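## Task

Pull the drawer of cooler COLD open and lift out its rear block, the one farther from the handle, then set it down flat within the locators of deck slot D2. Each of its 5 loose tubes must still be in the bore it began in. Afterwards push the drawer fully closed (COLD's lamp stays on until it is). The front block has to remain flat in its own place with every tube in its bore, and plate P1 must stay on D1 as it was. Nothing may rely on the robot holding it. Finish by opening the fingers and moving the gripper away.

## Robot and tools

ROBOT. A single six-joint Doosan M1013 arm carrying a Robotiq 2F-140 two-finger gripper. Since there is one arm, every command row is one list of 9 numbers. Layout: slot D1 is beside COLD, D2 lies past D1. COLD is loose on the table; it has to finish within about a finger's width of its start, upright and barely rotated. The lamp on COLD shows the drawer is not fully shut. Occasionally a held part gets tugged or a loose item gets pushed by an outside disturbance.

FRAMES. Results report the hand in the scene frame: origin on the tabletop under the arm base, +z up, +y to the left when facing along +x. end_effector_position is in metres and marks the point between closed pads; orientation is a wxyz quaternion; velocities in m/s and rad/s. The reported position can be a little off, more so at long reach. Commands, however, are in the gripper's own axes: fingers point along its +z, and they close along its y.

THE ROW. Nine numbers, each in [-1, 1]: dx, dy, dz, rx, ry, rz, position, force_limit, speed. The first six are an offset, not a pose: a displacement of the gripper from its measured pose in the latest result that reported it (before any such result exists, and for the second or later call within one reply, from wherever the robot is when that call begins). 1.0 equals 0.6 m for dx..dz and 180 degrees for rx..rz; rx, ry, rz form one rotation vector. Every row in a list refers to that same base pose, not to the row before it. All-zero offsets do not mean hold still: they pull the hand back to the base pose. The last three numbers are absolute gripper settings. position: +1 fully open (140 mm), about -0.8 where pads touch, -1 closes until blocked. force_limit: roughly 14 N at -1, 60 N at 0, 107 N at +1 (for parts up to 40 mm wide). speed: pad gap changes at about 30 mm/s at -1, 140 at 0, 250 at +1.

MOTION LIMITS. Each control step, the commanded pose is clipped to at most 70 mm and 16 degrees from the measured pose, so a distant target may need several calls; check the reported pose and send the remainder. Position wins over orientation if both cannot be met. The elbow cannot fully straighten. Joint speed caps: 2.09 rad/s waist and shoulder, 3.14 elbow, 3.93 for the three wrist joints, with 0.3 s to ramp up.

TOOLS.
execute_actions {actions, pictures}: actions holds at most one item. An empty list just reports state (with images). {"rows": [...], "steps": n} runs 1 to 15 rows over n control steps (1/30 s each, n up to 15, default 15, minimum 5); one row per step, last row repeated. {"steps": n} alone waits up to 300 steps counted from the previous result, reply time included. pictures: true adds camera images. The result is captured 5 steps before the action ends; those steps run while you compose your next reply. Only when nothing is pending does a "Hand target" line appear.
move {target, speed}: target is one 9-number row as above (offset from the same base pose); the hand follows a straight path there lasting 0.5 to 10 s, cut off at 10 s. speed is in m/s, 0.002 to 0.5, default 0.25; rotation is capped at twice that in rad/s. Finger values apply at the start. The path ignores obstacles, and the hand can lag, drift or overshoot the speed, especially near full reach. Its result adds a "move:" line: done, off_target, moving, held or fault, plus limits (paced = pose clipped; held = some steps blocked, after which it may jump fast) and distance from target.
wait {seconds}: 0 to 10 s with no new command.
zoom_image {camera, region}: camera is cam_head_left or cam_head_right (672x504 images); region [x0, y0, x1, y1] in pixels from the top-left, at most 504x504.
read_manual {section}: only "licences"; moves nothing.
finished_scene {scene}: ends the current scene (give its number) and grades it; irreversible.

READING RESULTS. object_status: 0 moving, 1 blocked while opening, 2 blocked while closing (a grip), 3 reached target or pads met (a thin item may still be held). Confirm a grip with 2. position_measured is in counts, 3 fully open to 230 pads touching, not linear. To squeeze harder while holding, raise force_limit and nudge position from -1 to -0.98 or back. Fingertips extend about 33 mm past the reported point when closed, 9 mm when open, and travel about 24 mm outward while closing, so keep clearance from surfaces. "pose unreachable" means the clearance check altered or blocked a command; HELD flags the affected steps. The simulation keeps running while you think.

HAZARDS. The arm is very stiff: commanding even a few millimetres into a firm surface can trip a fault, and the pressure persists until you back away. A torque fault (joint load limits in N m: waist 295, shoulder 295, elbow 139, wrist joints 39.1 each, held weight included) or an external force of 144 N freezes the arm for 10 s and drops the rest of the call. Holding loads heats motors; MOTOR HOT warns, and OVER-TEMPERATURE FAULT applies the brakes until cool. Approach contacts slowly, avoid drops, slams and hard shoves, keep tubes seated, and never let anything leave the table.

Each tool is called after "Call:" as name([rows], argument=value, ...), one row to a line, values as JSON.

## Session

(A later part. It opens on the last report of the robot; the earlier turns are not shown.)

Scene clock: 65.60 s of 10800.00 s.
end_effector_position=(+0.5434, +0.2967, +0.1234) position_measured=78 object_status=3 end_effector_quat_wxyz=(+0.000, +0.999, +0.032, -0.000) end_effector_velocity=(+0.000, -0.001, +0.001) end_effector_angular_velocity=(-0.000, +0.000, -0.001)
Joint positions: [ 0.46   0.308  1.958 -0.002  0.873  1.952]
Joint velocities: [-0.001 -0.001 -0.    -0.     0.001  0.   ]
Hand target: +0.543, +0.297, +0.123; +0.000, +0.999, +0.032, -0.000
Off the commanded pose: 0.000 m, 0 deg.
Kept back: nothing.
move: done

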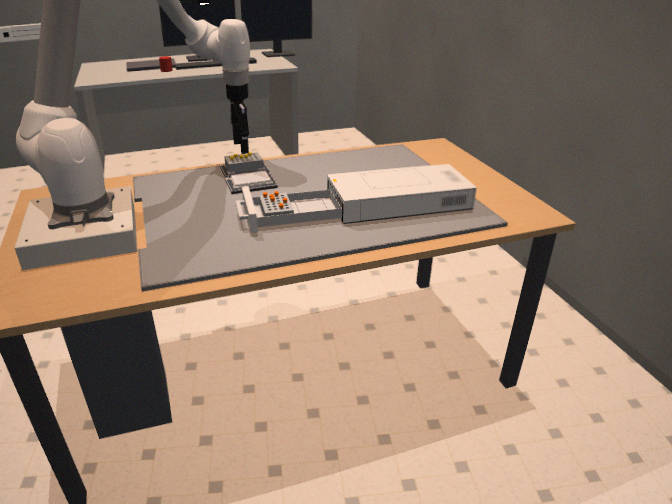

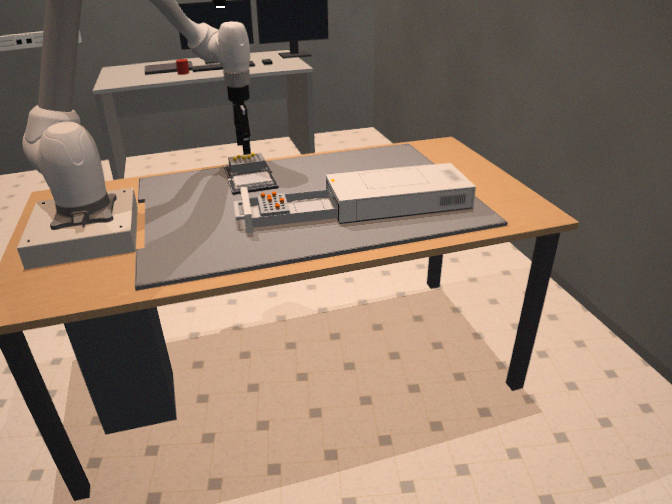

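Call:
move(target=[-0.264,0.646,-0.01,0,0,0.037,-0.5,0,-0.5])

Call:
move(target=[0,0,0.1,0,0,0,-0.5,0,0], speed=0.1)

Call:
move(target=[0.45,0,0,0,0,0,-0.5,0,0], speed=0.04)

Call:
zoom_image(camera="cam_head_left", region=[280, 160, 360, 230])

Scene clock: 68.07 s of 10800.00 s.
end_effector_position=(+0.4100, -0.0999, +0.1293) position_measured=192 object_status=3 end_effector_quat_wxyz=(+0.000, +1.000, -0.026, -0.001) end_effector_velocity=(+0.000, -0.001, -0.000) end_effector_angular_velocity=(-0.001, +0.000, -0.001)
Joint positions: [-0.306  0.019  2.304  0.001  0.816  1.3  ]
Joint velocities: [-0.002  0.001 -0.001 -0.001 -0.    -0.001]
Hand target: +0.410, -0.100, +0.129; +0.000, +1.000, -0.026, -0.001
Off the commanded pose: 0.001 m, 0 deg.
Kept back: nothing.
move: done

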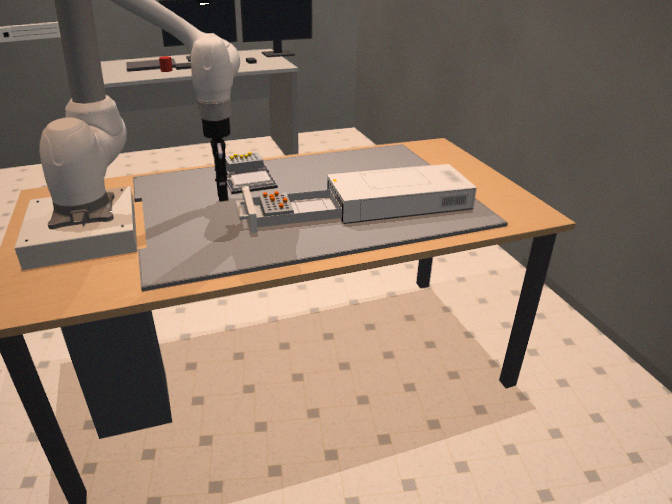

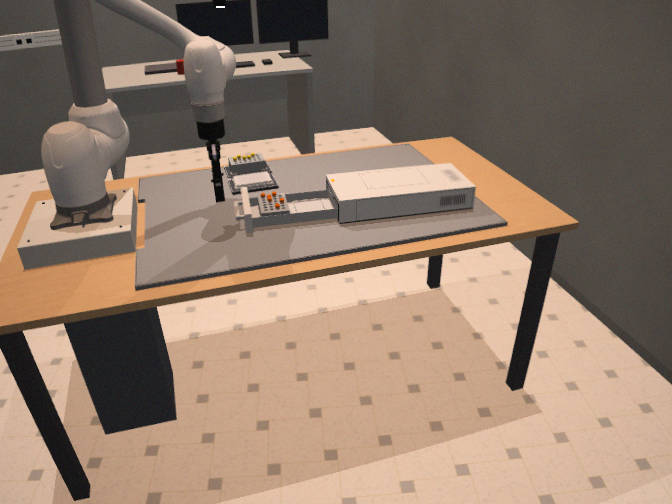

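Scene clock: 69.03 s of 10800.00 s.
end_effector_position=(+0.4100, -0.0999, +0.0693) position_measured=192 object_status=3 end_effector_quat_wxyz=(+0.000, +1.000, -0.026, -0.001) end_effector_velocity=(-0.001, +0.000, -0.001) end_effector_angular_velocity=(+0.001, +0.001, -0.000)
Joint positions: [-0.306  0.117  2.354  0.002  0.669  1.299]
Joint velocities: [-0.     0.001  0.001  0.001 -0.    -0.   ]
Hand target: +0.410, -0.100, +0.069; +0.000, +1.000, -0.026, -0.001
Off the commanded pose: 0.000 m, 0 deg.
Kept back: nothing.
move: done

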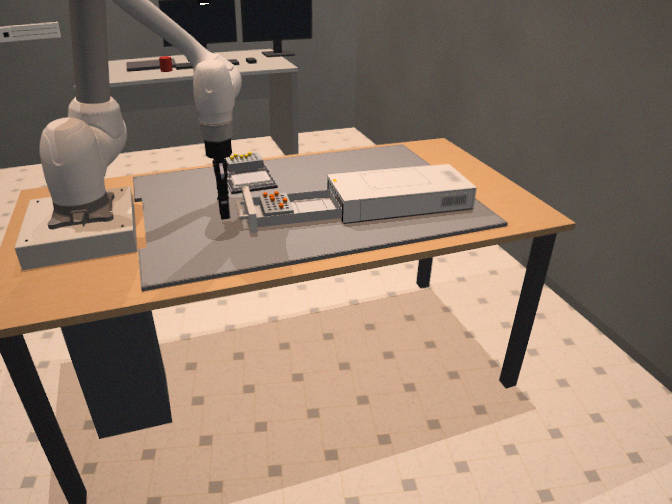

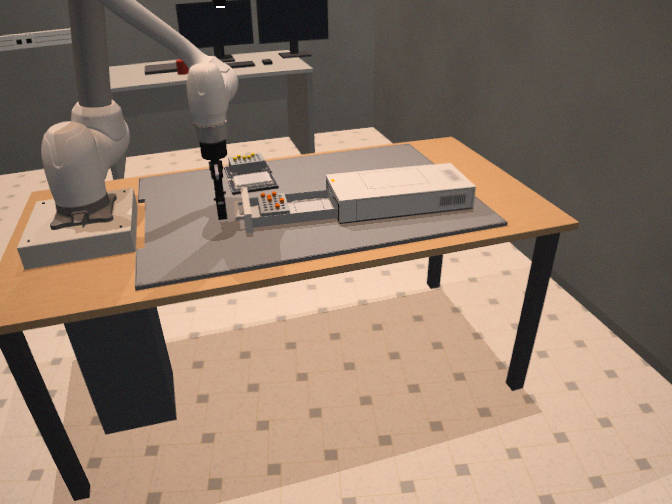

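Scene clock: 76.07 s of 10800.00 s.
end_effector_position=(+0.6796, -0.1139, +0.0693) position_measured=192 object_status=3 end_effector_quat_wxyz=(+0.000, +1.000, -0.026, -0.001) end_effector_velocity=(+0.000, -0.001, -0.000) end_effector_angular_velocity=(-0.001, -0.000, -0.001)
Joint positions: [-0.201  0.46   1.852  0.001  0.829  1.406]
Joint velocities: [-0.002  0.    -0.    -0.001 -0.     0.   ]
Hand target: +0.680, -0.114, +0.069; +0.000, +1.000, -0.026, -0.001
Off the commanded pose: 0.000 m, 0 deg.
Kept back: nothing.
move: done

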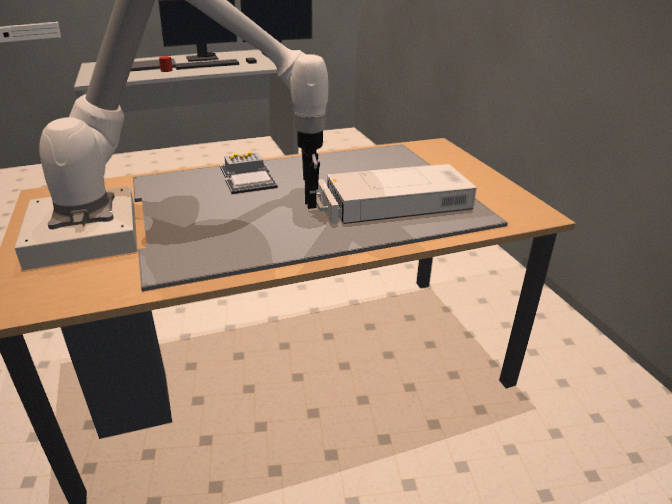

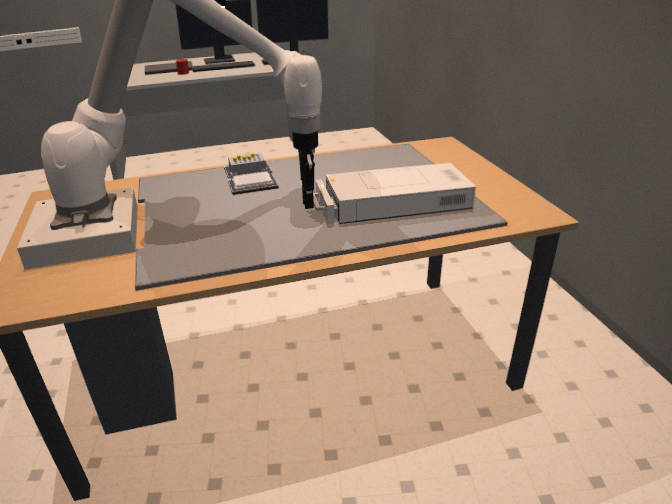

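Region (280, 160, 360, 230) of cam_head_left's 672x504 image, scaled by 6.300, with more detail than that image has; it fills the top 441 rows of this view, and the rest is white.

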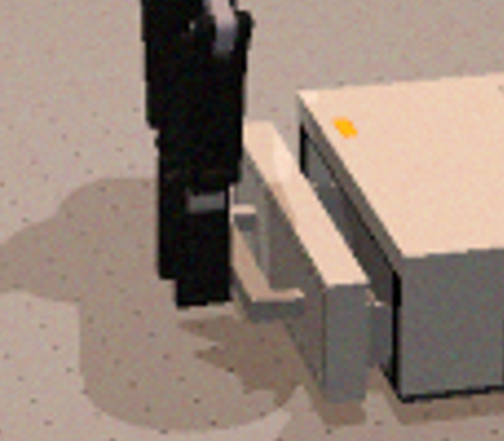

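About 15 mm remaining.

Call:
move(target=[0.024,0,0,0,0,0,-0.5,0,0], speed=0.012)

Call:
zoom_image(camera="cam_head_left", region=[280, 160, 360, 230])

Scene clock: 77.73 s of 10800.00 s.
end_effector_position=(+0.6940, -0.1147, +0.0693) position_measured=192 object_status=3 end_effector_quat_wxyz=(+0.000, +1.000, -0.026, -0.001) end_effector_velocity=(+0.000, -0.001, +0.000) end_effector_angular_velocity=(+0.000, +0.000, -0.002)
Joint positions: [-0.198  0.477  1.822  0.001  0.841  1.409]
Joint velocities: [-0.001  0.    -0.001  0.     0.001  0.001]
Hand target: +0.694, -0.115, +0.069; +0.000, +1.000, -0.026, -0.001
Off the commanded pose: 0.000 m, 0 deg.
Kept back: nothing.
move: done

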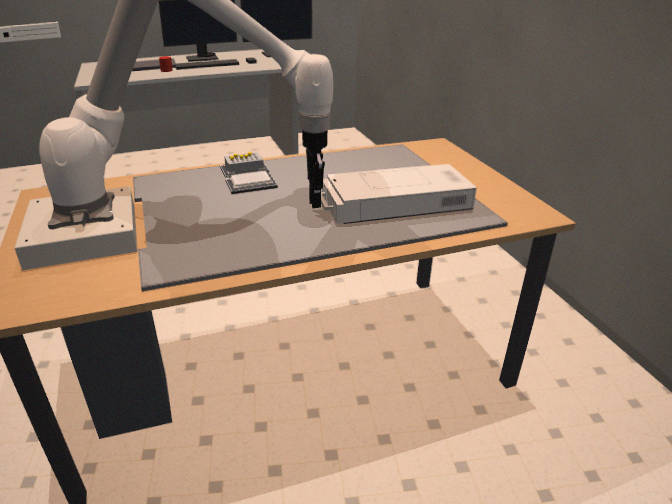

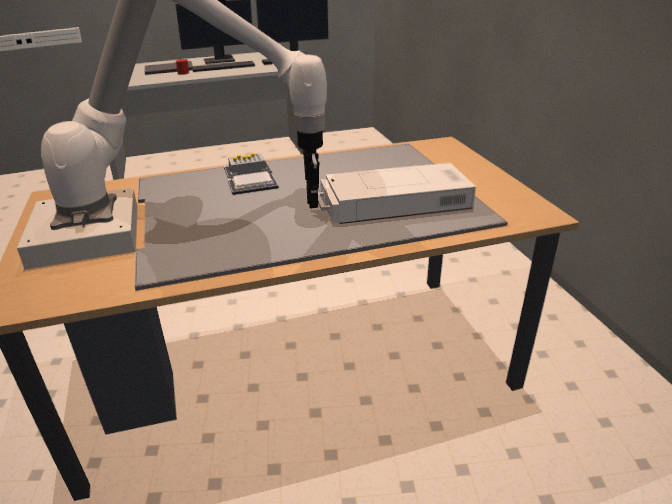

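Region (280, 160, 360, 230) of cam_head_left's 672x504 image, scaled by 6.300, with more detail than that image has; it fills the top 441 rows of this view, and the rest is white.

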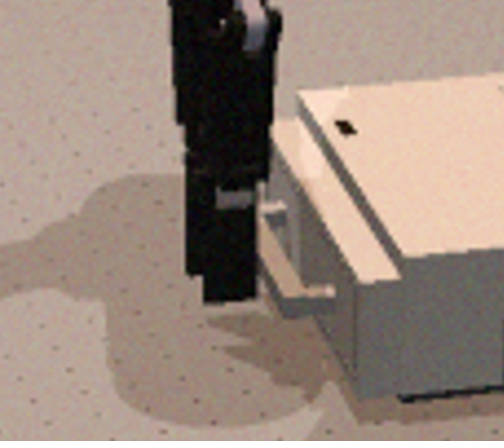

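Call:
move(target=[-0.15,0,-0.15,0,0,0,-0.5,0,0])

Call:
finished_scene(scene=1)

Scene clock: 78.93 s of 10800.00 s.
end_effector_position=(+0.6041, -0.1101, +0.1592) position_measured=192 object_status=3 end_effector_quat_wxyz=(+0.000, +1.000, -0.026, -0.001) end_effector_velocity=(+0.000, -0.001, +0.001) end_effector_angular_velocity=(-0.000, -0.001, -0.001)
Joint positions: [-0.221  0.263  1.94   0.001  0.937  1.385]
Joint velocities: [-0.001 -0.001 -0.001  0.     0.001  0.   ]
Hand target: +0.604, -0.110, +0.159; +0.000, +1.000, -0.026, -0.001
Off the commanded pose: 0.000 m, 0 deg.
Kept back: nothing.
move: done

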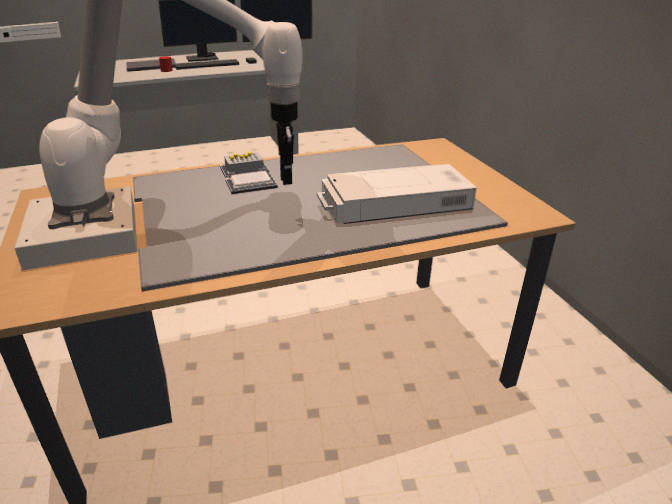

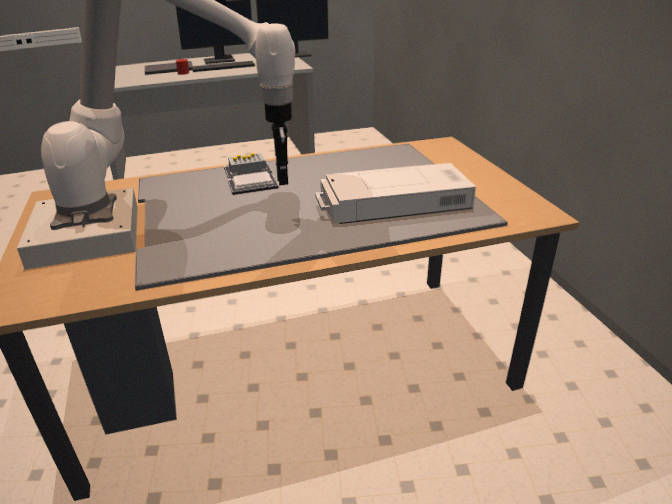

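The scene is finished: the task was done.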